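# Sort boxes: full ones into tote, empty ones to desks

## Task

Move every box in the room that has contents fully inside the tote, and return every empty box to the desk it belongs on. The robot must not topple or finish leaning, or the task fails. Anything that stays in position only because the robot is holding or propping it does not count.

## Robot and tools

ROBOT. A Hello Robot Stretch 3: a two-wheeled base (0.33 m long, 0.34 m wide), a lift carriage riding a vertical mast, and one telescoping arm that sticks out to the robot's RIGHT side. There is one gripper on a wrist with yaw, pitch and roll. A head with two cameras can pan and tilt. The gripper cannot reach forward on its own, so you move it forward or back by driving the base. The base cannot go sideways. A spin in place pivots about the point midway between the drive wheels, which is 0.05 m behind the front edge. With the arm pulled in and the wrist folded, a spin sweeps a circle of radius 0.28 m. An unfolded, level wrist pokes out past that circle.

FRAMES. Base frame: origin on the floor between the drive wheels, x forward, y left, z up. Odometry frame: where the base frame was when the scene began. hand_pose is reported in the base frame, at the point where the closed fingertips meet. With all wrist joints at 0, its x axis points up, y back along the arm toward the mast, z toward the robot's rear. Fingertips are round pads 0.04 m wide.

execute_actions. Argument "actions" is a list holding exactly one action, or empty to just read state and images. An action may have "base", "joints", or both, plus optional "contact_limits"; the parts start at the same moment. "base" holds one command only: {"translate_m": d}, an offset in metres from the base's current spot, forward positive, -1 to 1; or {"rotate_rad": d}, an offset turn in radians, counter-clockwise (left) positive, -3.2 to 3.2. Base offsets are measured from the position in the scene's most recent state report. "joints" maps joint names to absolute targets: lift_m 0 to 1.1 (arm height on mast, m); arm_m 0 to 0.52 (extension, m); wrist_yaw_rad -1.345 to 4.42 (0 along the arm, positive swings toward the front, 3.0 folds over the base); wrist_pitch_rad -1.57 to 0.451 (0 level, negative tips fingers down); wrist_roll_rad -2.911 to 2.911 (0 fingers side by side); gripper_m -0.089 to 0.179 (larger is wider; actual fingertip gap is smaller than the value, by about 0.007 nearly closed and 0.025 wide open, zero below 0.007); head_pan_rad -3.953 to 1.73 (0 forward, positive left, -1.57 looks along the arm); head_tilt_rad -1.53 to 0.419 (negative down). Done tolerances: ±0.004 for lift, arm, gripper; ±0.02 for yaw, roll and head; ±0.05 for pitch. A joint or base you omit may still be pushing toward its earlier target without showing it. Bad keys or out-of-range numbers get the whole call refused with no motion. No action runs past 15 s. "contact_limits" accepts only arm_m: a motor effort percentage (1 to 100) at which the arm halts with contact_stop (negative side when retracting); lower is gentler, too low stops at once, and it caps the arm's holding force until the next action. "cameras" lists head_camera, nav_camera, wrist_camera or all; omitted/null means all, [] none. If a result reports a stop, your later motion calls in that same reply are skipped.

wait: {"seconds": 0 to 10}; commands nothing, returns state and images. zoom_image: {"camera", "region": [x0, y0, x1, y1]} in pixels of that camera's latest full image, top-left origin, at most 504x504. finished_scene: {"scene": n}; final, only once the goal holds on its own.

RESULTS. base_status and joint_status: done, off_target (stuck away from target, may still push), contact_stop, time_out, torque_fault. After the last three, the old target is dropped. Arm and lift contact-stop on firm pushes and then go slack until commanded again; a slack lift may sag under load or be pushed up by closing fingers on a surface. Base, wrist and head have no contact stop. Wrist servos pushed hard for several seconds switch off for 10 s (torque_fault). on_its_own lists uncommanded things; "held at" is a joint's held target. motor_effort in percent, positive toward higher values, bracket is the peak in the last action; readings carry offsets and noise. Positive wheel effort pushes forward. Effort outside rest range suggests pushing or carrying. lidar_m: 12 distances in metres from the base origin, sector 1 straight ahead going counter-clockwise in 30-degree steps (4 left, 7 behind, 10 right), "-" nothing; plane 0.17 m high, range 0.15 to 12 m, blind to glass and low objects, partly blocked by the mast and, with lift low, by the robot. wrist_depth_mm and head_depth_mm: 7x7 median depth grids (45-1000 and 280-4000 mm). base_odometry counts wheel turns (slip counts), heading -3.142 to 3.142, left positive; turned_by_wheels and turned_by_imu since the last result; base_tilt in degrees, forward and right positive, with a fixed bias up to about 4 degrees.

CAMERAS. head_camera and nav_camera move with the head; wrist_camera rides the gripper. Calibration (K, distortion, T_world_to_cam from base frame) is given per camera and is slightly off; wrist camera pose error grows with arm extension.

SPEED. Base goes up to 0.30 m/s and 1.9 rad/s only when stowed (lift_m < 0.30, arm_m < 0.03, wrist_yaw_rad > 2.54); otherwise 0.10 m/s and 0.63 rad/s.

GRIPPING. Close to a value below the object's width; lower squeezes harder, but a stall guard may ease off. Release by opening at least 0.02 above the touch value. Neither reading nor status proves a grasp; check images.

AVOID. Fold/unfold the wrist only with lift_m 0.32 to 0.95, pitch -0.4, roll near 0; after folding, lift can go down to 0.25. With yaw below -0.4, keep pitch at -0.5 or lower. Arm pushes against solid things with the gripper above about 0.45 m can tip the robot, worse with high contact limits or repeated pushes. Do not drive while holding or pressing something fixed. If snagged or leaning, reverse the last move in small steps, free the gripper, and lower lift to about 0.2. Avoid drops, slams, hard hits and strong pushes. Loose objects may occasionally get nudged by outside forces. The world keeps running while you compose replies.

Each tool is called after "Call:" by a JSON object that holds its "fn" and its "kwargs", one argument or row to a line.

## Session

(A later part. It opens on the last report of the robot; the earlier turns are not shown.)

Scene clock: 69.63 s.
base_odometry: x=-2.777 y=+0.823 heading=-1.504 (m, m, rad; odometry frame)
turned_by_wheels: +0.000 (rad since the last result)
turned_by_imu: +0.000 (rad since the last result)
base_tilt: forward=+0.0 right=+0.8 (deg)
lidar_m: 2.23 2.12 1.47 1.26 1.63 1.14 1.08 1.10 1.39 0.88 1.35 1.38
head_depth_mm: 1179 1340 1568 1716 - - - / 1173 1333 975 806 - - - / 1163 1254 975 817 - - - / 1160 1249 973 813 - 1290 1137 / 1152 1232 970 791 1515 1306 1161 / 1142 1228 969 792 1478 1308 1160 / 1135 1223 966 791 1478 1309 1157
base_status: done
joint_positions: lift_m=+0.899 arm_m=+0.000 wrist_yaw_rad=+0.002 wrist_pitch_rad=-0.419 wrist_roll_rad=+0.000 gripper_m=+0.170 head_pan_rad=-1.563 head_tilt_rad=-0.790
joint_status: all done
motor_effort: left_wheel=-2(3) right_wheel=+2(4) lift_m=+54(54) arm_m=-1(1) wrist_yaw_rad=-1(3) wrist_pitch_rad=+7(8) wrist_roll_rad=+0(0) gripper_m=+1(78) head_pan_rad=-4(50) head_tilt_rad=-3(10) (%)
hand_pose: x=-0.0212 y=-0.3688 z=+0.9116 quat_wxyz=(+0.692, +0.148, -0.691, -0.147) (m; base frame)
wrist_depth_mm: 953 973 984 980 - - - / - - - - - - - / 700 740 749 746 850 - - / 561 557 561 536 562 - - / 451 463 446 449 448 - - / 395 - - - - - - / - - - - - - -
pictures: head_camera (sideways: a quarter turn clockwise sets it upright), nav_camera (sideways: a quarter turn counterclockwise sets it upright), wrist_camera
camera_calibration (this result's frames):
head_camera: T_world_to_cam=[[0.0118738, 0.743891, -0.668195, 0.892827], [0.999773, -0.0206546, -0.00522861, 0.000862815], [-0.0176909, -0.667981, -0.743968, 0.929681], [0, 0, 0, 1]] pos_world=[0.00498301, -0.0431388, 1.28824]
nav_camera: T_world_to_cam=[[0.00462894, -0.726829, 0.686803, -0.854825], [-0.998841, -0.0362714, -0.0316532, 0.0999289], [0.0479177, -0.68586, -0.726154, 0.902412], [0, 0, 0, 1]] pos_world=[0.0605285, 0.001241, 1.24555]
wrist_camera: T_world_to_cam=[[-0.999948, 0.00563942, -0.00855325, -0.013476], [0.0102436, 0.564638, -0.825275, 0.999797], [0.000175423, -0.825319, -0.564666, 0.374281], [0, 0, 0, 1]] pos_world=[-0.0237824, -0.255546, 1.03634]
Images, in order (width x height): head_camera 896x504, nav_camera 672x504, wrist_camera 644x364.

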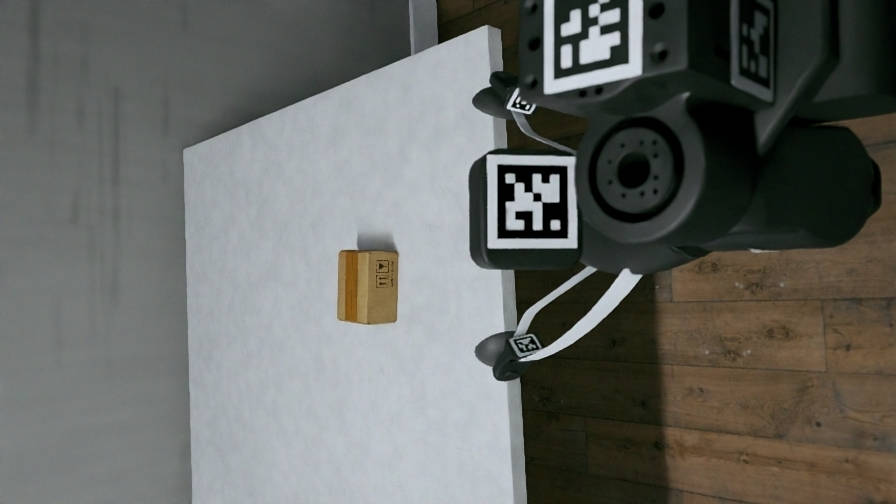

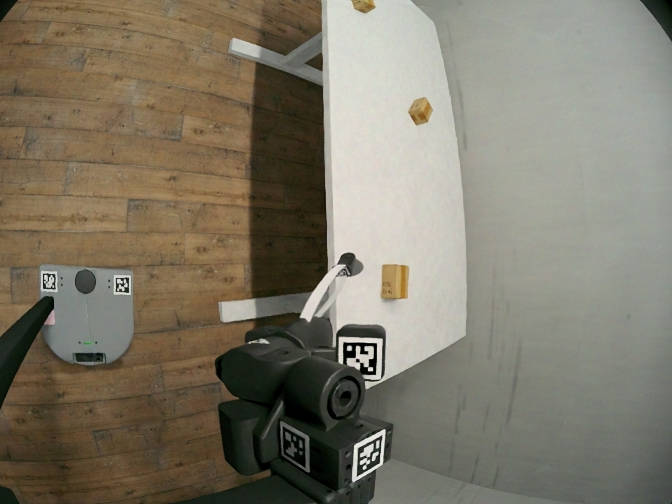

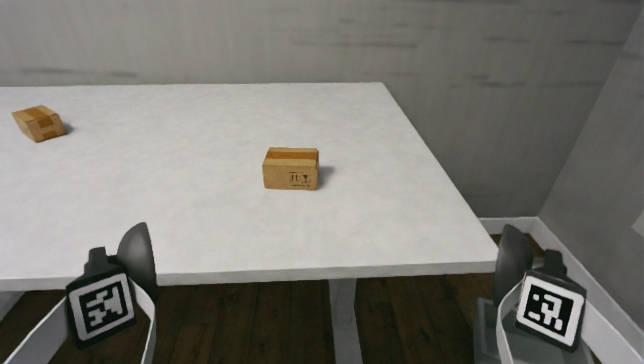

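Call:
{"fn": "execute_actions", "kwargs": {
  "actions": [
    {"base":{"translate_m":0.055},"joints":{"lift_m":0.76,"arm_m":0.25}}
  ],
  "cameras": ["head_camera","wrist_camera"]
}}

Scene clock: 78.33 s.
base_odometry: x=-2.774 y=+0.768 heading=-1.504 (m, m, rad; odometry frame)
turned_by_wheels: +0.000 (rad since the last result)
turned_by_imu: -0.001 (rad since the last result)
base_tilt: forward=+0.0 right=+0.8 (deg)
lidar_m: 2.04 2.08 1.45 1.26 1.71 1.20 1.13 1.16 1.39 0.88 1.35 1.33
head_depth_mm: 1174 1341 1500 820 1602 - - / 1170 1279 973 - 1497 1316 1163 / 1164 1252 974 - 1450 1288 1162 / 1158 1243 971 792 1501 1313 1156 / 1146 1237 970 792 1514 1313 1159 / 1141 1229 969 792 1481 1309 1157 / 1133 1220 969 789 1479 1310 1151
base_status: done
joint_positions: lift_m=+0.761 arm_m=+0.250 wrist_yaw_rad=+0.000 wrist_pitch_rad=-0.418 wrist_roll_rad=+0.000 gripper_m=+0.170 head_pan_rad=-1.563 head_tilt_rad=-0.790
joint_status: all done
motor_effort: left_wheel=-2(3) right_wheel=+2(4) lift_m=+15(49) arm_m=+5(4) wrist_yaw_rad=+1(0) wrist_pitch_rad=+8(8) wrist_roll_rad=+0(0) gripper_m=+0(0) head_pan_rad=-4(5) head_tilt_rad=-4(3) (%)
hand_pose: x=-0.0214 y=-0.6191 z=+0.7734 quat_wxyz=(+0.692, +0.147, -0.691, -0.147) (m; base frame)
wrist_depth_mm: 724 737 743 750 770 783 766 / 598 603 601 599 606 831 858 / 404 406 406 408 411 414 899 / 309 306 312 231 308 312 328 / 247 256 249 240 250 255 251 / 213 209 209 209 211 209 210 / - 174 179 179 180 180 178
pictures: head_camera (sideways: a quarter turn clockwise sets it upright), wrist_camera
camera_calibration (this result's frames):
head_camera: T_world_to_cam=[[0.0120304, 0.744134, -0.667922, 0.89247], [0.999769, -0.0208657, -0.00523908, 0.000876472], [-0.0178352, -0.667704, -0.744213, 0.930001], [0, 0, 0, 1]] pos_world=[0.00497378, -0.0431335, 1.28822]
wrist_camera: T_world_to_cam=[[-0.99994, 0.0068613, -0.00855875, -0.0127621], [0.0109374, 0.563991, -0.825709, 1.02693], [-0.000838376, -0.825753, -0.564032, 0.0888769], [0, 0, 0, 1]] pos_world=[-0.0239187, -0.505699, 0.897963]
Images, in order (width x height): head_camera 896x504, wrist_camera 644x364.

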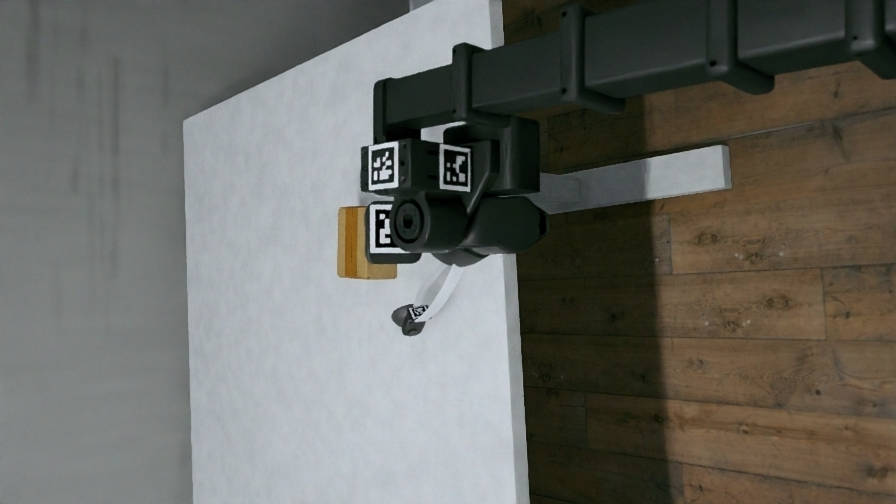

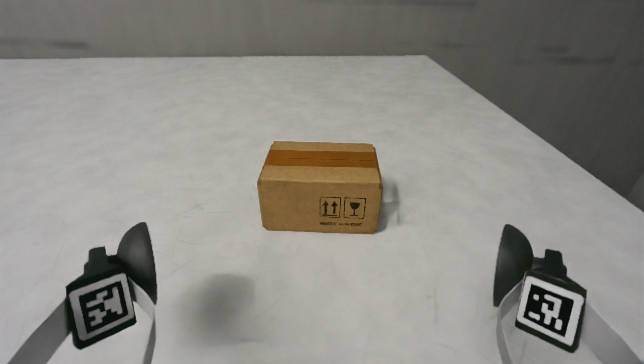

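Call:
{"fn": "execute_actions", "kwargs": {
  "actions": [
    {"joints":{"lift_m":0.745,"arm_m":0.35}}
  ],
  "cameras": ["wrist_camera"]
}}

Call:
{"fn": "execute_actions", "kwargs": {
  "actions": [
    {"joints":{"gripper_m":0.06}}
  ],
  "cameras": ["wrist_camera"]
}}

Call:
{"fn": "execute_actions", "kwargs": {
  "actions": [
    {"joints":{"lift_m":0.85}}
  ],
  "cameras": ["wrist_camera"]
}}

Scene clock: 84.77 s.
base_odometry: x=-2.774 y=+0.768 heading=-1.504 (m, m, rad; odometry frame)
turned_by_wheels: +0.000 (rad since the last result)
turned_by_imu: -0.001 (rad since the last result)
base_tilt: forward=+0.0 right=+0.9 (deg)
lidar_m: 2.05 2.08 1.45 1.27 1.71 1.19 1.13 1.16 1.39 0.88 1.35 1.33
head_depth_mm: 1177 1339 1498 797 1554 - - / 1173 1279 1007 - 1493 1321 1159 / 1165 1248 1037 753 1450 1291 1160 / 1159 1246 1004 763 1516 1315 1159 / 1144 1231 968 791 1514 1314 1158 / 1143 1231 970 790 1481 1308 1155 / 1134 1222 966 790 1483 1308 1154
base_status: not commanded
joint_positions: lift_m=+0.746 arm_m=+0.350 wrist_yaw_rad=+0.000 wrist_pitch_rad=-0.418 wrist_roll_rad=+0.000 gripper_m=+0.170 head_pan_rad=-1.563 head_tilt_rad=-0.790
joint_status: all done
motor_effort: left_wheel=-2(2) right_wheel=+2(2) lift_m=+14(14) arm_m=+4(5) wrist_yaw_rad=+1(1) wrist_pitch_rad=+8(8) wrist_roll_rad=+0(0) gripper_m=+1(1) head_pan_rad=-5(3) head_tilt_rad=-3(3) (%)
hand_pose: x=-0.0214 y=-0.7191 z=+0.7584 quat_wxyz=(+0.692, +0.147, -0.691, -0.147) (m; base frame)
wrist_depth_mm: 633 641 657 666 667 679 686 / 544 548 536 543 551 727 760 / 366 368 371 370 368 377 813 / 279 280 281 282 286 283 284 / 225 235 168 156 211 234 229 / 194 190 139 134 139 191 191 / - 159 155 152 155 165 162
pictures: wrist_camera
camera_calibration (this result's frames):
wrist_camera: T_world_to_cam=[[-0.99994, 0.00687848, -0.00855908, -0.0121955], [0.0109473, 0.563954, -0.825734, 1.07095], [-0.000852868, -0.825778, -0.563995, -0.00220191], [0, 0, 0, 1]] pos_world=[-0.0239207, -0.6057, 0.882972]
Images, in order (width x height): wrist_camera 644x364.

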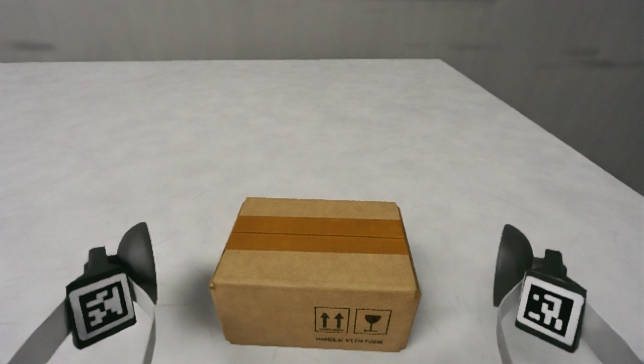

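Scene clock: 86.37 s.
base_odometry: x=-2.774 y=+0.768 heading=-1.504 (m, m, rad; odometry frame)
turned_by_wheels: +0.000 (rad since the last result)
turned_by_imu: +0.000 (rad since the last result)
base_tilt: forward=+0.0 right=+0.9 (deg)
lidar_m: 2.05 2.07 1.45 1.27 1.72 1.20 1.13 1.16 1.40 0.88 1.35 1.33
head_depth_mm: 1177 1349 1504 799 1553 - - / 1169 1279 1006 - 1488 1321 1163 / 1166 1252 1035 754 1458 1288 1158 / 1157 1243 1002 773 1518 1316 1159 / 1151 1236 968 791 1513 1310 1156 / 1139 1226 968 791 1481 1310 1155 / 1133 1217 966 789 1477 1313 1156
base_status: not commanded
joint_positions: lift_m=+0.746 arm_m=+0.350 wrist_yaw_rad=+0.000 wrist_pitch_rad=-0.418 wrist_roll_rad=+0.000 gripper_m=+0.061 head_pan_rad=-1.563 head_tilt_rad=-0.790
joint_status: all done
motor_effort: left_wheel=-2(2) right_wheel=+2(2) lift_m=+15(14) arm_m=+4(4) wrist_yaw_rad=+0(1) wrist_pitch_rad=+8(8) wrist_roll_rad=+0(1) gripper_m=-15(90) head_pan_rad=-5(5) head_tilt_rad=-4(3) (%)
hand_pose: x=-0.0214 y=-0.7191 z=+0.7584 quat_wxyz=(+0.692, +0.147, -0.691, -0.147) (m; base frame)
wrist_depth_mm: 638 650 642 645 672 662 672 / 543 535 541 549 554 720 750 / 371 372 375 370 376 377 808 / 280 279 281 283 284 286 287 / 225 225 167 154 161 229 229 / 189 189 133 133 134 191 191 / 163 160 155 149 153 162 165
pictures: wrist_camera
camera_calibration (this result's frames):
wrist_camera: T_world_to_cam=[[-0.99994, 0.00687655, -0.00855915, -0.0121964], [0.0109463, 0.563947, -0.825738, 1.07095], [-0.00085132, -0.825782, -0.563989, -0.00220979], [0, 0, 0, 1]] pos_world=[-0.0239205, -0.6057, 0.882973]
Images, in order (width x height): wrist_camera 644x364.

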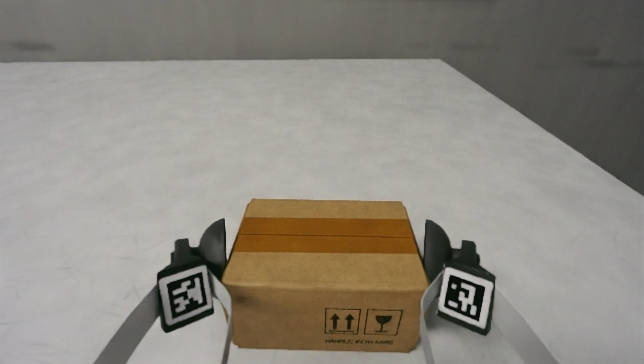

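Scene clock: 88.17 s.
base_odometry: x=-2.774 y=+0.768 heading=-1.504 (m, m, rad; odometry frame)
turned_by_wheels: +0.000 (rad since the last result)
turned_by_imu: +0.000 (rad since the last result)
base_tilt: forward=+0.0 right=+0.9 (deg)
lidar_m: 2.04 2.08 1.45 1.26 1.71 1.20 1.13 1.16 1.39 0.88 1.35 1.33
head_depth_mm: 1179 1348 1527 - - 1292 1162 / 1165 1284 - 785 1529 1313 1161 / 1164 1277 - 794 1454 1289 1153 / 1153 1248 884 791 1513 1316 1159 / 1149 1234 968 794 1513 1310 1156 / 1145 1225 966 791 1487 1316 1157 / 1138 1219 967 790 1470 1311 1152
base_status: not commanded
joint_positions: lift_m=+0.849 arm_m=+0.350 wrist_yaw_rad=+0.000 wrist_pitch_rad=-0.418 wrist_roll_rad=+0.000 gripper_m=+0.061 head_pan_rad=-1.563 head_tilt_rad=-0.790
joint_status: all done
motor_effort: left_wheel=-2(2) right_wheel=+2(2) lift_m=+55(56) arm_m=+4(4) wrist_yaw_rad=-1(0) wrist_pitch_rad=+8(7) wrist_roll_rad=+0(0) gripper_m=-15(14) head_pan_rad=-4(4) head_tilt_rad=-3(4) (%)
hand_pose: x=-0.0214 y=-0.7191 z=+0.8618 quat_wxyz=(+0.692, +0.147, -0.691, -0.147) (m; base frame)
wrist_depth_mm: 630 643 649 662 670 658 683 / 699 694 714 725 729 740 745 / 602 615 609 612 626 819 821 / 461 466 467 470 471 876 929 / 375 376 167 154 161 379 - / 313 315 133 134 133 315 - / 268 266 255 149 153 268 273
pictures: wrist_camera
camera_calibration (this result's frames):
wrist_camera: T_world_to_cam=[[-0.99994, 0.00687697, -0.00855894, -0.011311], [0.0109464, 0.56398, -0.825716, 1.15636], [-0.000851346, -0.82576, -0.564021, 0.0561732], [0, 0, 0, 1]] pos_world=[-0.0239205, -0.605703, 0.986414]
Images, in order (width x height): wrist_camera 644x364.

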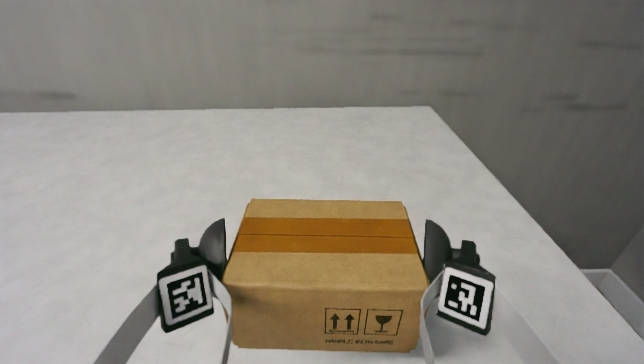

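Call:
{"fn": "execute_actions", "kwargs": {
  "actions": [
    {"joints":{"lift_m":0.748}}
  ],
  "cameras": []
}}

Call:
{"fn": "execute_actions", "kwargs": {
  "actions": [
    {"joints":{"gripper_m":0.17}}
  ],
  "cameras": []
}}

Call:
{"fn": "execute_actions", "kwargs": {
  "actions": [
    {"joints":{"arm_m":0.1,"lift_m":0.8}}
  ],
  "cameras": []
}}

Call:
{"fn": "execute_actions", "kwargs": {
  "actions": [
    {"base":{"translate_m":0.55},"joints":{"head_pan_rad":-1.3}}
  ]
}}

Scene clock: 93.13 s.
base_odometry: x=-2.774 y=+0.768 heading=-1.504 (m, m, rad; odometry frame)
turned_by_wheels: +0.000 (rad since the last result)
turned_by_imu: -0.001 (rad since the last result)
base_tilt: forward=+0.0 right=+0.9 (deg)
lidar_m: 2.04 2.08 1.45 1.27 1.71 1.19 1.13 1.15 1.39 0.88 1.35 1.33
head_depth_mm: 1178 1339 1501 807 1536 - - / 1172 1276 1004 - 1485 1311 1162 / 1165 1254 1039 754 1460 1292 1156 / 1155 1240 1005 773 1517 1315 1158 / 1150 1230 968 792 1510 1312 1155 / 1143 1218 968 791 1479 1313 1156 / 1138 1219 965 790 1477 1316 1156
base_status: not commanded
joint_positions: lift_m=+0.749 arm_m=+0.350 wrist_yaw_rad=+0.000 wrist_pitch_rad=-0.418 wrist_roll_rad=+0.000 gripper_m=+0.061 head_pan_rad=-1.563 head_tilt_rad=-0.790
joint_status: all done
motor_effort: left_wheel=-1(2) right_wheel=+2(1) lift_m=+15(51) arm_m=+4(3) wrist_yaw_rad=+1(1) wrist_pitch_rad=+7(7) wrist_roll_rad=+0(0) gripper_m=-14(13) head_pan_rad=-4(4) head_tilt_rad=-3(3) (%)
hand_pose: x=-0.0214 y=-0.7191 z=+0.7614 quat_wxyz=(+0.692, +0.147, -0.691, -0.147) (m; base frame)
wrist_depth_mm: 629 642 645 654 656 670 690 / 553 554 546 559 568 727 758 / 376 374 380 380 383 385 828 / 285 286 288 284 291 290 289 / 229 231 167 154 160 233 235 / 193 193 133 133 133 194 195 / 165 163 157 150 153 165 167
pictures: none
No camera images: the call's "cameras" was empty. Leave "cameras" out to get every camera's image.

Scene clock: 94.73 s.
base_odometry: x=-2.774 y=+0.768 heading=-1.504 (m, m, rad; odometry frame)
turned_by_wheels: +0.000 (rad since the last result)
turned_by_imu: +0.000 (rad since the last result)
base_tilt: forward=+0.0 right=+0.8 (deg)
lidar_m: 2.04 2.08 1.45 1.26 1.71 1.20 1.13 1.16 1.39 0.88 1.35 1.33
head_depth_mm: 1178 1346 1496 807 1543 - - / 1171 1279 1007 - 1486 1320 1160 / 1167 1252 1039 757 1452 1291 1159 / 1155 1241 1002 773 1520 1314 1160 / 1153 1233 971 793 1517 1310 1156 / 1142 1220 969 791 1477 1312 1159 / 1137 1223 965 790 1475 1313 1155
base_status: not commanded
joint_positions: lift_m=+0.749 arm_m=+0.350 wrist_yaw_rad=+0.000 wrist_pitch_rad=-0.418 wrist_roll_rad=+0.000 gripper_m=+0.170 head_pan_rad=-1.563 head_tilt_rad=-0.790
joint_status: all done
motor_effort: left_wheel=-1(2) right_wheel=+2(2) lift_m=+15(14) arm_m=+3(4) wrist_yaw_rad=+0(0) wrist_pitch_rad=+7(7) wrist_roll_rad=+0(0) gripper_m=+0(83) head_pan_rad=-4(4) head_tilt_rad=-3(3) (%)
hand_pose: x=-0.0214 y=-0.7191 z=+0.7614 quat_wxyz=(+0.692, +0.147, -0.691, -0.147) (m; base frame)
wrist_depth_mm: 639 634 649 651 666 674 678 / 548 552 546 558 564 736 746 / 376 380 377 377 380 381 806 / 284 286 286 288 287 291 289 / 230 238 223 160 216 237 234 / 198 193 143 137 139 194 195 / - 162 157 150 159 167 164
pictures: none
No camera images: the call's "cameras" was empty. Leave "cameras" out to get every camera's image.

Scene clock: 97.80 s.
base_odometry: x=-2.774 y=+0.768 heading=-1.504 (m, m, rad; odometry frame)
turned_by_wheels: +0.000 (rad since the last result)
turned_by_imu: +0.000 (rad since the last result)
base_tilt: forward=+0.0 right=+0.9 (deg)
lidar_m: 2.05 2.08 1.45 1.27 1.71 1.19 1.13 1.16 1.39 0.88 1.35 1.33
head_depth_mm: 1176 1343 1496 818 - - 1179 / 1168 1278 972 815 - 1267 1158 / 1161 1254 969 816 - 1266 1161 / 1158 1238 972 816 1521 1292 1156 / 1149 1237 967 803 1499 1315 1157 / 1139 1224 968 792 1483 1314 1160 / 1136 1225 966 788 1472 1308 1156
base_status: not commanded
joint_positions: lift_m=+0.799 arm_m=+0.100 wrist_yaw_rad=+0.000 wrist_pitch_rad=-0.418 wrist_roll_rad=+0.000 gripper_m=+0.170 head_pan_rad=-1.563 head_tilt_rad=-0.790
joint_status: all done
motor_effort: left_wheel=-2(1) right_wheel=+2(2) lift_m=+54(57) arm_m=-3(6) wrist_yaw_rad=-1(0) wrist_pitch_rad=+7(8) wrist_roll_rad=+0(0) gripper_m=+1(0) head_pan_rad=-4(4) head_tilt_rad=-4(3) (%)
hand_pose: x=-0.0214 y=-0.4696 z=+0.8119 quat_wxyz=(+0.692, +0.147, -0.691, -0.147) (m; base frame)
wrist_depth_mm: 875 855 887 903 894 918 905 / 723 727 735 733 749 - - / 497 502 503 384 508 - - / 375 376 377 379 381 379 - / 304 316 304 305 308 316 315 / 258 261 265 266 272 276 281 / 972 944 - 989 964 965 913
pictures: none
No camera images: the call's "cameras" was empty. Leave "cameras" out to get every camera's image.

Scene clock: 104.73 s.
base_odometry: x=-2.737 y=+0.219 heading=-1.504 (m, m, rad; odometry frame)
turned_by_wheels: +0.000 (rad since the last result)
turned_by_imu: -0.001 (rad since the last result)
base_tilt: forward=+0.0 right=+0.9 (deg)
lidar_m: 1.47 1.92 1.70 1.30 1.78 1.77 1.68 1.72 1.10 1.29 0.94 1.73
head_depth_mm: 1084 1182 974 797 - - 1159 / 1104 1205 941 817 - - 1163 / 1125 1209 972 795 1440 1324 1159 / 1148 1232 969 792 1454 1308 1158 / 1169 1245 968 792 1484 1311 1157 / 1188 1241 968 781 1446 1306 1155 / 1213 1298 964 786 1513 1285 1155
base_status: done
joint_positions: lift_m=+0.799 arm_m=+0.100 wrist_yaw_rad=+0.000 wrist_pitch_rad=-0.418 wrist_roll_rad=+0.000 gripper_m=+0.170 head_pan_rad=-1.307 head_tilt_rad=-0.790
joint_status: all done
motor_effort: left_wheel=-1(2) right_wheel=+1(3) lift_m=+54(55) arm_m=-3(4) wrist_yaw_rad=+0(0) wrist_pitch_rad=+8(7) wrist_roll_rad=+0(0) gripper_m=-1(1) head_pan_rad=+5(33) head_tilt_rad=-3(3) (%)
hand_pose: x=-0.0214 y=-0.4696 z=+0.8119 quat_wxyz=(+0.692, +0.147, -0.691, -0.147) (m; base frame)
wrist_depth_mm: 825 834 855 840 871 886 873 / 733 742 730 742 747 747 769 / 499 502 501 506 504 510 516 / 377 381 379 382 383 384 386 / 305 317 304 304 307 313 308 / 257 256 256 254 257 257 260 / - 226 229 232 234 582 917
pictures: head_camera (sideways: a quarter turn clockwise sets it upright), nav_camera (sideways: a quarter turn counterclockwise sets it upright), wrist_camera
camera_calibration (this result's frames):
head_camera: T_world_to_cam=[[-0.176809, 0.72297, -0.667872, 0.893557], [0.972466, 0.232985, -0.005241, 0.00104551], [0.151815, -0.65041, -0.744258, 0.929024], [0, 0, 0, 1]] pos_world=[0.0159329, -0.042012, 1.28822]
nav_camera: T_world_to_cam=[[0.18846, -0.702295, 0.686487, -0.855535], [-0.957165, -0.287807, -0.0316655, 0.0996908], [0.219814, -0.651113, -0.726452, 0.901751], [0, 0, 0, 1]] pos_world=[0.058437, 0.0149959, 1.24555]
wrist_camera: T_world_to_cam=[[-0.999939, 0.00690761, -0.00856077, -0.0134455], [0.0109649, 0.563761, -0.825865, 0.974456], [-0.000878522, -0.825909, -0.563803, 0.23378], [0, 0, 0, 1]] pos_world=[-0.0239241, -0.356187, 0.93646]
Images, in order (width x height): head_camera 896x504, nav_camera 672x504, wrist_camera 644x364.

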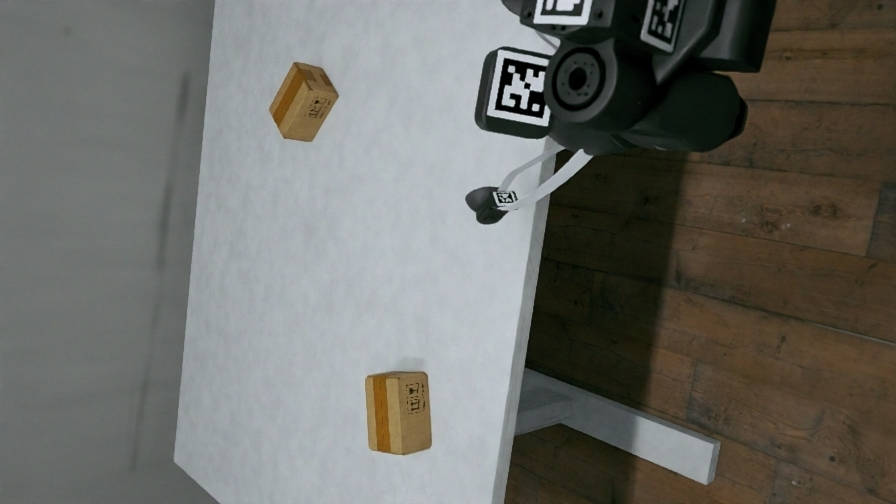

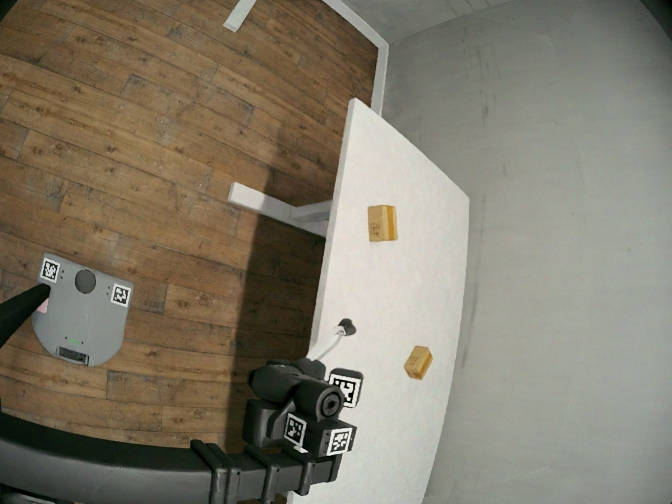

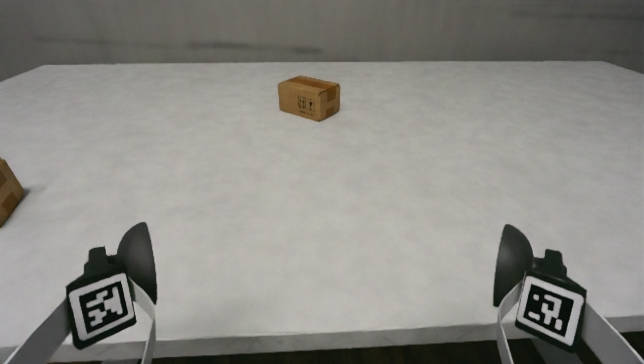

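Call:
{"fn": "execute_actions", "kwargs": {
  "actions": [
    {"joints":{"arm_m":0.4,"lift_m":0.76}}
  ],
  "cameras": ["wrist_camera"]
}}

Scene clock: 112.37 s.
base_odometry: x=-2.737 y=+0.219 heading=-1.504 (m, m, rad; odometry frame)
turned_by_wheels: +0.000 (rad since the last result)
turned_by_imu: -0.001 (rad since the last result)
base_tilt: forward=+0.0 right=+0.9 (deg)
lidar_m: 1.46 1.93 1.70 1.30 1.79 1.77 1.68 1.72 1.10 1.29 0.94 1.73
head_depth_mm: 1085 1181 - 776 1419 1316 1159 / 1103 1206 950 777 1422 1314 1159 / 1126 1210 971 793 1452 1310 1160 / 1145 1226 971 793 1452 1313 1161 / 1163 1243 969 793 1478 1315 1154 / 1187 1239 966 781 1445 1312 1156 / 1213 1294 963 785 1505 1290 1156
base_status: not commanded
joint_positions: lift_m=+0.761 arm_m=+0.400 wrist_yaw_rad=+0.000 wrist_pitch_rad=-0.418 wrist_roll_rad=+0.000 gripper_m=+0.170 head_pan_rad=-1.307 head_tilt_rad=-0.790
joint_status: all done
motor_effort: left_wheel=-2(2) right_wheel=+1(2) lift_m=+15(49) arm_m=+4(4) wrist_yaw_rad=+0(1) wrist_pitch_rad=+8(7) wrist_roll_rad=+0(0) gripper_m=+0(1) head_pan_rad=+5(5) head_tilt_rad=-3(3) (%)
hand_pose: x=-0.0215 y=-0.7691 z=+0.7734 quat_wxyz=(+0.692, +0.147, -0.691, -0.147) (m; base frame)
wrist_depth_mm: 557 571 579 581 594 595 601 / 592 598 605 614 609 627 638 / 403 398 406 405 412 409 414 / 307 307 280 247 310 314 312 / 245 256 246 249 249 256 252 / 213 207 209 209 208 208 210 / - 174 180 178 179 180 177
pictures: wrist_camera
camera_calibration (this result's frames):
wrist_camera: T_world_to_cam=[[-0.999939, 0.00695689, -0.00856144, -0.0116784], [0.0109932, 0.563693, -0.825911, 1.11154], [-0.00091975, -0.825955, -0.563735, -0.0353635], [0, 0, 0, 1]] pos_world=[-0.0239297, -0.655697, 0.898001]
Images, in order (width x height): wrist_camera 644x364.

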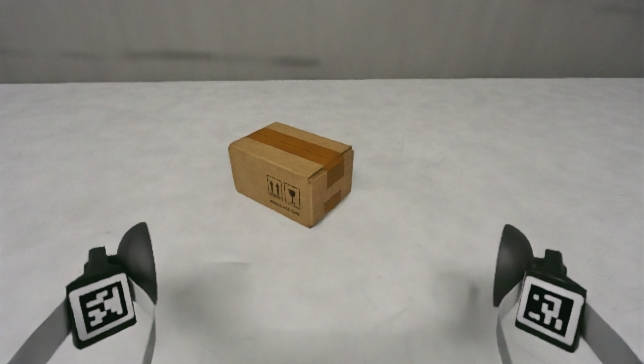

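Call:
{"fn": "execute_actions", "kwargs": {
  "actions": [
    {"base":{"translate_m":0.11},"joints":{"wrist_yaw_rad":-0.4,"lift_m":0.748}}
  ],
  "cameras": ["wrist_camera"]
}}

Scene clock: 117.43 s.
base_odometry: x=-2.730 y=+0.110 heading=-1.504 (m, m, rad; odometry frame)
turned_by_wheels: +0.000 (rad since the last result)
turned_by_imu: -0.001 (rad since the last result)
base_tilt: forward=+0.0 right=+0.9 (deg)
lidar_m: 1.35 1.70 1.64 1.30 1.79 1.89 1.79 1.83 1.17 1.28 0.89 1.72
head_depth_mm: 1077 1175 1043 757 720 1318 1160 / 1096 1201 1008 773 1429 1319 1161 / 1117 1206 968 795 1430 1317 1157 / 1138 1223 971 792 1453 1317 1156 / 1160 1247 968 772 1448 1309 1158 / 1180 1246 966 792 1449 1285 1158 / 1207 1363 965 787 1504 1307 1153
base_status: done
joint_positions: lift_m=+0.749 arm_m=+0.400 wrist_yaw_rad=-0.398 wrist_pitch_rad=-0.418 wrist_roll_rad=+0.000 gripper_m=+0.170 head_pan_rad=-1.307 head_tilt_rad=-0.790
joint_status: all done
motor_effort: left_wheel=-2(2) right_wheel=+2(4) lift_m=+15(13) arm_m=+3(4) wrist_yaw_rad=-1(0) wrist_pitch_rad=+7(7) wrist_roll_rad=+0(0) gripper_m=+0(0) head_pan_rad=+5(5) head_tilt_rad=-3(3) (%)
hand_pose: x=-0.1086 y=-0.7515 z=+0.7614 quat_wxyz=(+0.649, +0.007, -0.707, -0.281) (m; base frame)
wrist_depth_mm: 475 518 576 647 734 841 - / 501 531 551 570 571 565 574 / 375 375 259 355 382 386 388 / 284 288 258 276 289 290 293 / 230 239 231 232 234 239 233 / 199 192 193 194 195 195 194 / - 161 166 167 167 167 165
pictures: wrist_camera
camera_calibration (this result's frames):
wrist_camera: T_world_to_cam=[[-0.918793, 0.394646, -0.00856128, 0.201134], [0.228989, 0.515203, -0.825911, 1.07989], [-0.321532, -0.760802, -0.563735, -0.0135018], [0, 0, 0, 1]] pos_world=[-0.0668235, -0.646011, 0.886002]
Images, in order (width x height): wrist_camera 644x364.

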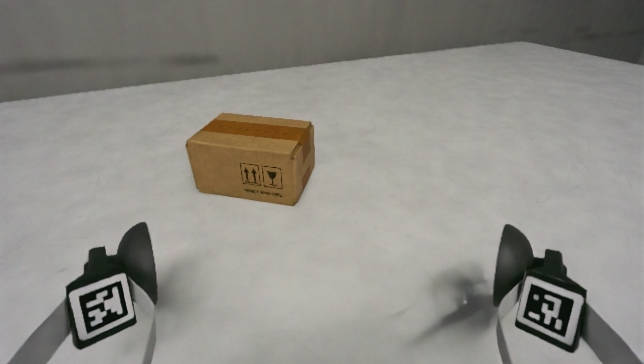

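Call:
{"fn": "execute_actions", "kwargs": {
  "actions": [
    {"joints":{"arm_m":0.52}}
  ],
  "cameras": ["wrist_camera"]
}}

Scene clock: 134.80 s.
base_odometry: x=-2.730 y=+0.110 heading=-1.504 (m, m, rad; odometry frame)
turned_by_wheels: +0.000 (rad since the last result)
turned_by_imu: -0.001 (rad since the last result)
base_tilt: forward=+0.0 right=+0.8 (deg)
lidar_m: 1.36 1.71 1.64 1.30 1.80 1.89 1.79 1.83 1.17 1.28 0.89 1.72
head_depth_mm: 1076 1188 - 797 722 1317 1158 / 1100 1203 974 796 1424 1315 1158 / 1118 1204 973 796 1422 1310 1159 / 1142 1229 970 793 1448 1317 1158 / 1166 1246 966 770 1450 1314 1159 / 1182 1246 964 792 1444 1290 1158 / 1207 1366 966 788 1514 1308 1158
base_status: not commanded
joint_positions: lift_m=+0.749 arm_m=+0.519 wrist_yaw_rad=-0.399 wrist_pitch_rad=-0.418 wrist_roll_rad=+0.000 gripper_m=+0.170 head_pan_rad=-1.307 head_tilt_rad=-0.790
joint_status: all done
motor_effort: left_wheel=-1(2) right_wheel=+2(1) lift_m=+15(14) arm_m=+4(6) wrist_yaw_rad=+0(1) wrist_pitch_rad=+8(7) wrist_roll_rad=+0(0) gripper_m=+0(0) head_pan_rad=+5(5) head_tilt_rad=-3(3) (%)
hand_pose: x=-0.1087 y=-0.8710 z=+0.7614 quat_wxyz=(+0.649, +0.007, -0.707, -0.281) (m; base frame)
wrist_depth_mm: 385 420 466 520 609 703 840 / 407 451 495 542 561 574 573 / 374 375 379 379 382 386 385 / 283 284 287 286 287 288 293 / 229 240 165 159 231 238 233 / 198 192 165 147 193 195 195 / - 161 166 162 167 167 165
pictures: wrist_camera
camera_calibration (this result's frames):
wrist_camera: T_world_to_cam=[[-0.918553, 0.395205, -0.00856135, 0.248692], [0.229302, 0.515062, -0.825913, 1.1414], [-0.321995, -0.760608, -0.563733, -0.104341], [0, 0, 0, 1]] pos_world=[-0.0668851, -0.765537, 0.886003]
Images, in order (width x height): wrist_camera 644x364.

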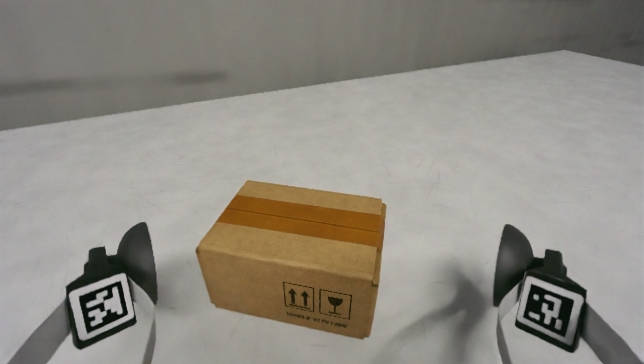

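Call:
{"fn": "execute_actions", "kwargs": {
  "actions": [
    {"joints":{"gripper_m":0.06}}
  ],
  "cameras": ["wrist_camera"]
}}

Call:
{"fn": "execute_actions", "kwargs": {
  "actions": [
    {"joints":{"lift_m":0.8}}
  ],
  "cameras": ["wrist_camera"]
}}

Scene clock: 140.40 s.
base_odometry: x=-2.730 y=+0.110 heading=-1.504 (m, m, rad; odometry frame)
turned_by_wheels: +0.000 (rad since the last result)
turned_by_imu: -0.001 (rad since the last result)
base_tilt: forward=+0.1 right=+0.9 (deg)
lidar_m: 1.36 1.71 1.63 1.30 1.80 1.89 1.79 1.83 1.17 1.28 0.88 1.72
head_depth_mm: 1080 1187 - 797 721 1312 1160 / 1098 1197 975 794 1433 1319 1159 / 1121 1202 972 791 1427 1310 1157 / 1141 1222 970 793 1450 1312 1158 / 1155 1246 969 771 1450 1315 1157 / 1180 1243 966 789 1453 1287 1157 / 1203 1364 966 792 1516 1313 1153
base_status: not commanded
joint_positions: lift_m=+0.749 arm_m=+0.519 wrist_yaw_rad=-0.399 wrist_pitch_rad=-0.418 wrist_roll_rad=+0.000 gripper_m=+0.061 head_pan_rad=-1.307 head_tilt_rad=-0.790
joint_status: all done
motor_effort: left_wheel=-2(2) right_wheel=+2(2) lift_m=+15(15) arm_m=+4(3) wrist_yaw_rad=+0(0) wrist_pitch_rad=+7(7) wrist_roll_rad=+0(0) gripper_m=-12(86) head_pan_rad=+6(4) head_tilt_rad=-2(4) (%)
hand_pose: x=-0.1087 y=-0.8710 z=+0.7614 quat_wxyz=(+0.649, +0.007, -0.707, -0.281) (m; base frame)
wrist_depth_mm: 384 413 463 522 597 702 835 / 406 448 498 543 571 572 572 / 375 376 379 381 381 383 385 / 283 285 285 197 289 289 290 / 229 231 172 159 165 233 233 / 193 192 174 161 149 194 195 / 165 166 166 166 163 167 167
pictures: wrist_camera
camera_calibration (this result's frames):
wrist_camera: T_world_to_cam=[[-0.918553, 0.395204, -0.00856294, 0.248692], [0.229302, 0.515061, -0.825913, 1.1414], [-0.321994, -0.760609, -0.563732, -0.104343], [0, 0, 0, 1]] pos_world=[-0.066885, -0.765537, 0.886003]
Images, in order (width x height): wrist_camera 644x364.

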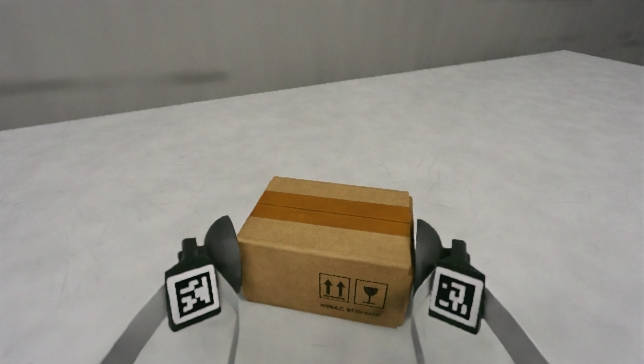

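Scene clock: 141.70 s.
base_odometry: x=-2.730 y=+0.110 heading=-1.504 (m, m, rad; odometry frame)
turned_by_wheels: +0.000 (rad since the last result)
turned_by_imu: +0.000 (rad since the last result)
base_tilt: forward=+0.0 right=+0.9 (deg)
lidar_m: 1.36 1.70 1.63 1.30 1.79 1.89 1.79 1.83 1.17 1.28 0.89 1.71
head_depth_mm: 1081 1171 916 795 720 1316 1161 / 1099 1194 942 794 1422 1317 1161 / 1120 1202 970 795 1420 1318 1158 / 1142 1222 970 793 1461 1312 1160 / 1163 1249 968 769 1462 1315 1160 / 1181 1244 968 789 1444 1287 1159 / 1208 1370 967 789 1514 1309 1152
base_status: not commanded
joint_positions: lift_m=+0.799 arm_m=+0.519 wrist_yaw_rad=-0.399 wrist_pitch_rad=-0.418 wrist_roll_rad=+0.000 gripper_m=+0.061 head_pan_rad=-1.307 head_tilt_rad=-0.790
joint_status: all done
motor_effort: left_wheel=-2(2) right_wheel=+1(1) lift_m=+54(56) arm_m=+5(4) wrist_yaw_rad=+0(1) wrist_pitch_rad=+7(7) wrist_roll_rad=+0(0) gripper_m=-12(12) head_pan_rad=+5(6) head_tilt_rad=-3(3) (%)
hand_pose: x=-0.1087 y=-0.8710 z=+0.8119 quat_wxyz=(+0.649, +0.007, -0.707, -0.281) (m; base frame)
wrist_depth_mm: 377 418 466 527 610 701 864 / 406 453 509 583 639 726 891 / 437 479 495 499 505 505 503 / 372 377 374 378 380 384 380 / 302 302 173 159 166 306 307 / 252 253 174 161 149 255 255 / 216 216 217 218 213 219 220
pictures: wrist_camera
camera_calibration (this result's frames):
wrist_camera: T_world_to_cam=[[-0.918554, 0.395203, -0.00856146, 0.249124], [0.229301, 0.515061, -0.825913, 1.18307], [-0.321994, -0.760609, -0.563732, -0.0758994], [0, 0, 0, 1]] pos_world=[-0.0668849, -0.765539, 0.93646]
Images, in order (width x height): wrist_camera 644x364.

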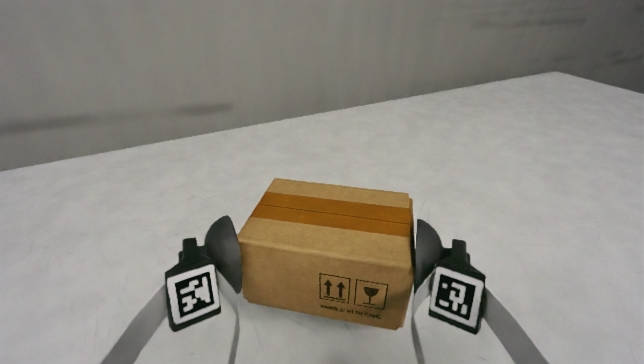

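Call:
{"fn": "execute_actions", "kwargs": {
  "actions": [
    {"joints":{"lift_m":0.751}}
  ],
  "cameras": []
}}

Call:
{"fn": "execute_actions", "kwargs": {
  "actions": [
    {"joints":{"gripper_m":0.17}}
  ],
  "cameras": []
}}

Call:
{"fn": "execute_actions", "kwargs": {
  "actions": [
    {"joints":{"arm_m":0.1,"lift_m":0.8}}
  ],
  "cameras": []
}}

Call:
{"fn": "execute_actions", "kwargs": {
  "actions": [
    {"base":{"translate_m":0.3},"joints":{"head_pan_rad":-1.4,"wrist_yaw_rad":0}}
  ]
}}

Scene clock: 146.20 s.
base_odometry: x=-2.730 y=+0.110 heading=-1.504 (m, m, rad; odometry frame)
turned_by_wheels: +0.000 (rad since the last result)
turned_by_imu: -0.001 (rad since the last result)
base_tilt: forward=+0.0 right=+0.9 (deg)
lidar_m: 1.36 1.71 1.64 1.30 1.78 1.89 1.79 1.83 1.17 1.28 0.88 1.72
head_depth_mm: 1080 1185 - 796 720 1318 1159 / 1095 1198 970 794 1425 1315 1156 / 1118 1202 971 794 1426 1310 1159 / 1140 1225 969 792 1449 1315 1154 / 1161 1246 970 770 1452 1311 1158 / 1185 1241 967 790 1447 1283 1159 / 1208 1368 967 790 1506 1311 1156
base_status: not commanded
joint_positions: lift_m=+0.752 arm_m=+0.519 wrist_yaw_rad=-0.399 wrist_pitch_rad=-0.418 wrist_roll_rad=+0.000 gripper_m=+0.061 head_pan_rad=-1.307 head_tilt_rad=-0.790
joint_status: all done
motor_effort: left_wheel=-1(1) right_wheel=+1(1) lift_m=+15(50) arm_m=+4(4) wrist_yaw_rad=-1(1) wrist_pitch_rad=+7(7) wrist_roll_rad=+0(0) gripper_m=-12(12) head_pan_rad=+4(5) head_tilt_rad=-3(3) (%)
hand_pose: x=-0.1087 y=-0.8710 z=+0.7644 quat_wxyz=(+0.649, +0.007, -0.707, -0.281) (m; base frame)
wrist_depth_mm: 386 419 465 528 614 702 863 / 407 448 497 541 566 572 582 / 379 383 384 389 387 390 398 / 291 289 291 293 294 295 297 / 233 233 174 160 166 238 239 / 195 195 173 160 149 198 198 / 167 168 168 169 165 170 170
pictures: none
No camera images: the call's "cameras" was empty. Leave "cameras" out to get every camera's image.

Scene clock: 147.80 s.
base_odometry: x=-2.730 y=+0.110 heading=-1.504 (m, m, rad; odometry frame)
turned_by_wheels: +0.000 (rad since the last result)
turned_by_imu: +0.000 (rad since the last result)
base_tilt: forward=+0.1 right=+0.8 (deg)
lidar_m: 1.36 1.71 1.64 1.30 1.79 1.89 1.79 1.83 1.17 1.28 0.89 1.72
head_depth_mm: 1077 1189 - 796 720 1318 1154 / 1097 1198 975 793 1421 1320 1165 / 1119 1203 974 796 1423 1316 1156 / 1138 1226 968 795 1446 1306 1159 / 1159 1250 972 772 1450 1306 1155 / 1182 1245 967 791 1449 1285 1154 / 1209 1367 964 791 1515 1312 1154
base_status: not commanded
joint_positions: lift_m=+0.752 arm_m=+0.519 wrist_yaw_rad=-0.399 wrist_pitch_rad=-0.418 wrist_roll_rad=+0.000 gripper_m=+0.170 head_pan_rad=-1.307 head_tilt_rad=-0.790
joint_status: all done
motor_effort: left_wheel=-2(1) right_wheel=+1(2) lift_m=+15(15) arm_m=+4(4) wrist_yaw_rad=+0(0) wrist_pitch_rad=+7(7) wrist_roll_rad=+0(0) gripper_m=+1(81) head_pan_rad=+6(5) head_tilt_rad=-3(3) (%)
hand_pose: x=-0.1087 y=-0.8710 z=+0.7644 quat_wxyz=(+0.649, +0.007, -0.707, -0.281) (m; base frame)
wrist_depth_mm: 383 419 468 531 595 703 831 / 406 449 495 545 571 576 579 / 383 380 381 387 390 386 394 / 290 289 291 291 295 296 297 / 233 244 226 164 220 241 239 / 203 197 185 160 185 198 198 / - 165 169 169 169 170 168
pictures: none
No camera images: the call's "cameras" was empty. Leave "cameras" out to get every camera's image.

Scene clock: 152.07 s.
base_odometry: x=-2.730 y=+0.110 heading=-1.504 (m, m, rad; odometry frame)
turned_by_wheels: +0.000 (rad since the last result)
turned_by_imu: -0.001 (rad since the last result)
base_tilt: forward=+0.0 right=+0.9 (deg)
lidar_m: 1.36 1.71 1.64 1.30 1.79 1.89 1.79 1.83 1.17 1.28 0.89 1.72
head_depth_mm: 1080 1172 934 796 - - 1142 / 1096 1193 972 806 720 - 1159 / 1121 1205 975 794 1434 1315 1157 / 1141 1225 970 793 1444 1313 1164 / 1160 1249 970 773 1454 1307 1157 / 1183 1243 963 790 1446 1286 1159 / 1209 1368 968 790 1510 1309 1153
base_status: not commanded
joint_positions: lift_m=+0.799 arm_m=+0.100 wrist_yaw_rad=-0.400 wrist_pitch_rad=-0.418 wrist_roll_rad=+0.000 gripper_m=+0.170 head_pan_rad=-1.307 head_tilt_rad=-0.790
joint_status: all done
motor_effort: left_wheel=-1(2) right_wheel=+2(1) lift_m=+54(58) arm_m=-4(4) wrist_yaw_rad=+1(1) wrist_pitch_rad=+7(7) wrist_roll_rad=+0(0) gripper_m=+0(1) head_pan_rad=+4(5) head_tilt_rad=-3(3) (%)
hand_pose: x=-0.1088 y=-0.4519 z=+0.8119 quat_wxyz=(+0.649, +0.007, -0.707, -0.281) (m; base frame)
wrist_depth_mm: 699 757 850 944 - - - / 713 744 727 745 747 767 - / 500 504 506 505 504 510 509 / 379 377 379 378 382 385 401 / 304 316 305 308 306 332 - / 259 255 257 256 - - - / - 213 226 938 - 952 949
pictures: none
No camera images: the call's "cameras" was empty. Leave "cameras" out to get every camera's image.

Scene clock: 156.57 s.
base_odometry: x=-2.710 y=-0.190 heading=-1.505 (m, m, rad; odometry frame)
turned_by_wheels: +0.000 (rad since the last result)
turned_by_imu: -0.001 (rad since the last result)
base_tilt: forward=+0.0 right=+0.9 (deg)
lidar_m: 1.06 1.13 1.49 1.32 1.71 2.20 2.09 1.39 1.33 0.79 1.29 1.69
head_depth_mm: 1080 1176 974 798 - - 1160 / 1084 1189 974 746 - 1246 1162 / 1098 1196 970 794 1427 1288 1154 / 1107 1202 972 813 1367 1293 1158 / 1119 1243 971 793 1422 1313 1161 / 1133 1286 1497 1660 1453 1312 1159 / 1144 1304 1533 1729 1512 1310 1159
base_status: done
joint_positions: lift_m=+0.799 arm_m=+0.100 wrist_yaw_rad=-0.001 wrist_pitch_rad=-0.418 wrist_roll_rad=+0.000 gripper_m=+0.170 head_pan_rad=-1.393 head_tilt_rad=-0.790
joint_status: all done
motor_effort: left_wheel=-2(2) right_wheel=+2(4) lift_m=+54(54) arm_m=-4(4) wrist_yaw_rad=+2(5) wrist_pitch_rad=+7(7) wrist_roll_rad=+0(0) gripper_m=+0(0) head_pan_rad=-5(19) head_tilt_rad=-3(3) (%)
hand_pose: x=-0.0218 y=-0.4696 z=+0.8119 quat_wxyz=(+0.692, +0.146, -0.691, -0.148) (m; base frame)
wrist_depth_mm: 810 822 814 839 858 831 873 / 875 884 750 742 746 758 763 / 965 570 496 509 502 510 509 / - 378 378 363 351 385 386 / 319 315 308 284 290 315 310 / 258 255 255 257 256 257 258 / - 214 220 219 221 221 217
pictures: head_camera (sideways: a quarter turn clockwise sets it upright), nav_camera (sideways: a quarter turn counterclockwise sets it upright), wrist_camera
camera_calibration (this result's frames):
head_camera: T_world_to_cam=[[-0.114192, 0.735516, -0.667814, 0.8931], [0.988859, 0.148763, -0.00524321, 0.000948393], [0.0954898, -0.660973, -0.744309, 0.929435], [0, 0, 0, 1]] pos_world=[0.0122951, -0.0426992, 1.28822]
nav_camera: T_world_to_cam=[[0.127572, -0.715918, 0.686431, -0.85509], [-0.978314, -0.204693, -0.0316677, 0.0998226], [0.163179, -0.667505, -0.726505, 0.902166], [0, 0, 0, 1]] pos_world=[0.0595291, 0.0104584, 1.24555]
wrist_camera: T_world_to_cam=[[-0.999926, 0.00868276, -0.00856129, -0.0130095], [0.011966, 0.563667, -0.825915, 0.974501], [-0.00234551, -0.825957, -0.563729, 0.233672], [0, 0, 0, 1]] pos_world=[-0.0241213, -0.356178, 0.936471]
Images, in order (width x height): head_camera 896x504, nav_camera 672x504, wrist_camera 644x364.

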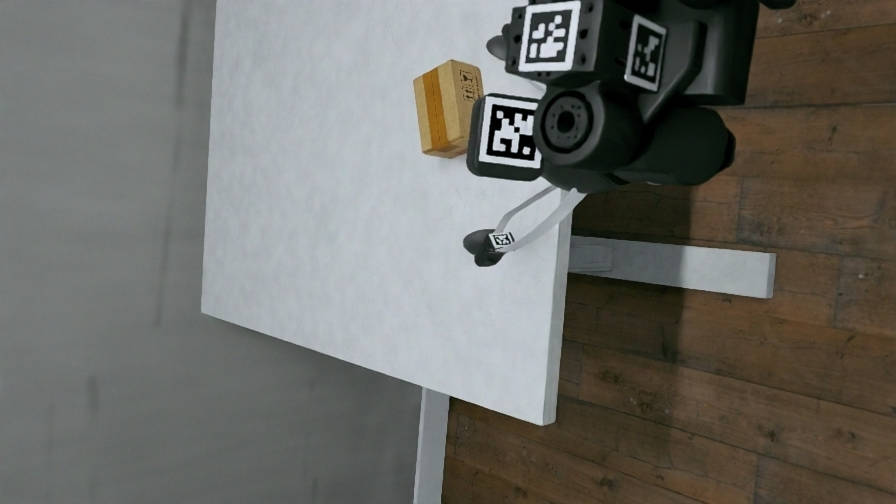

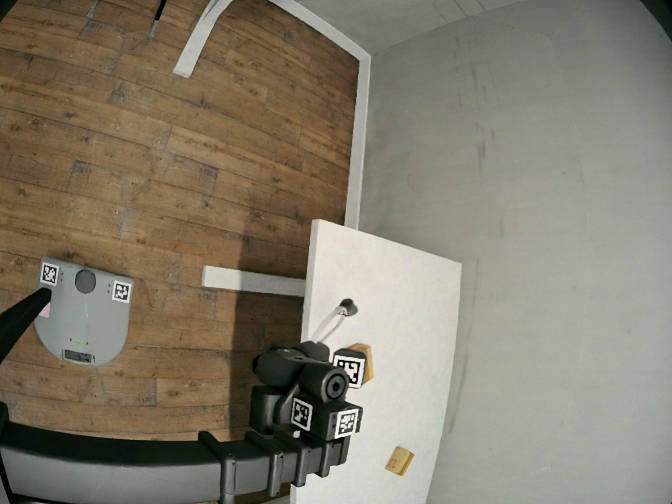

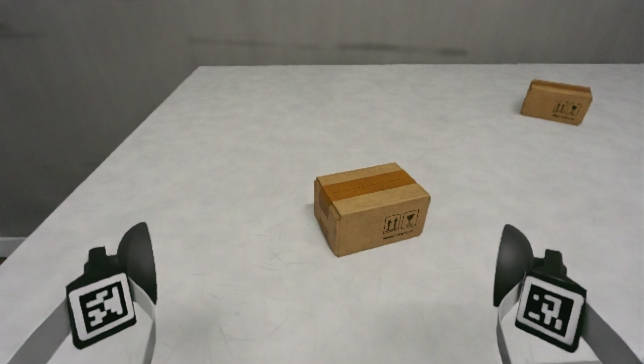

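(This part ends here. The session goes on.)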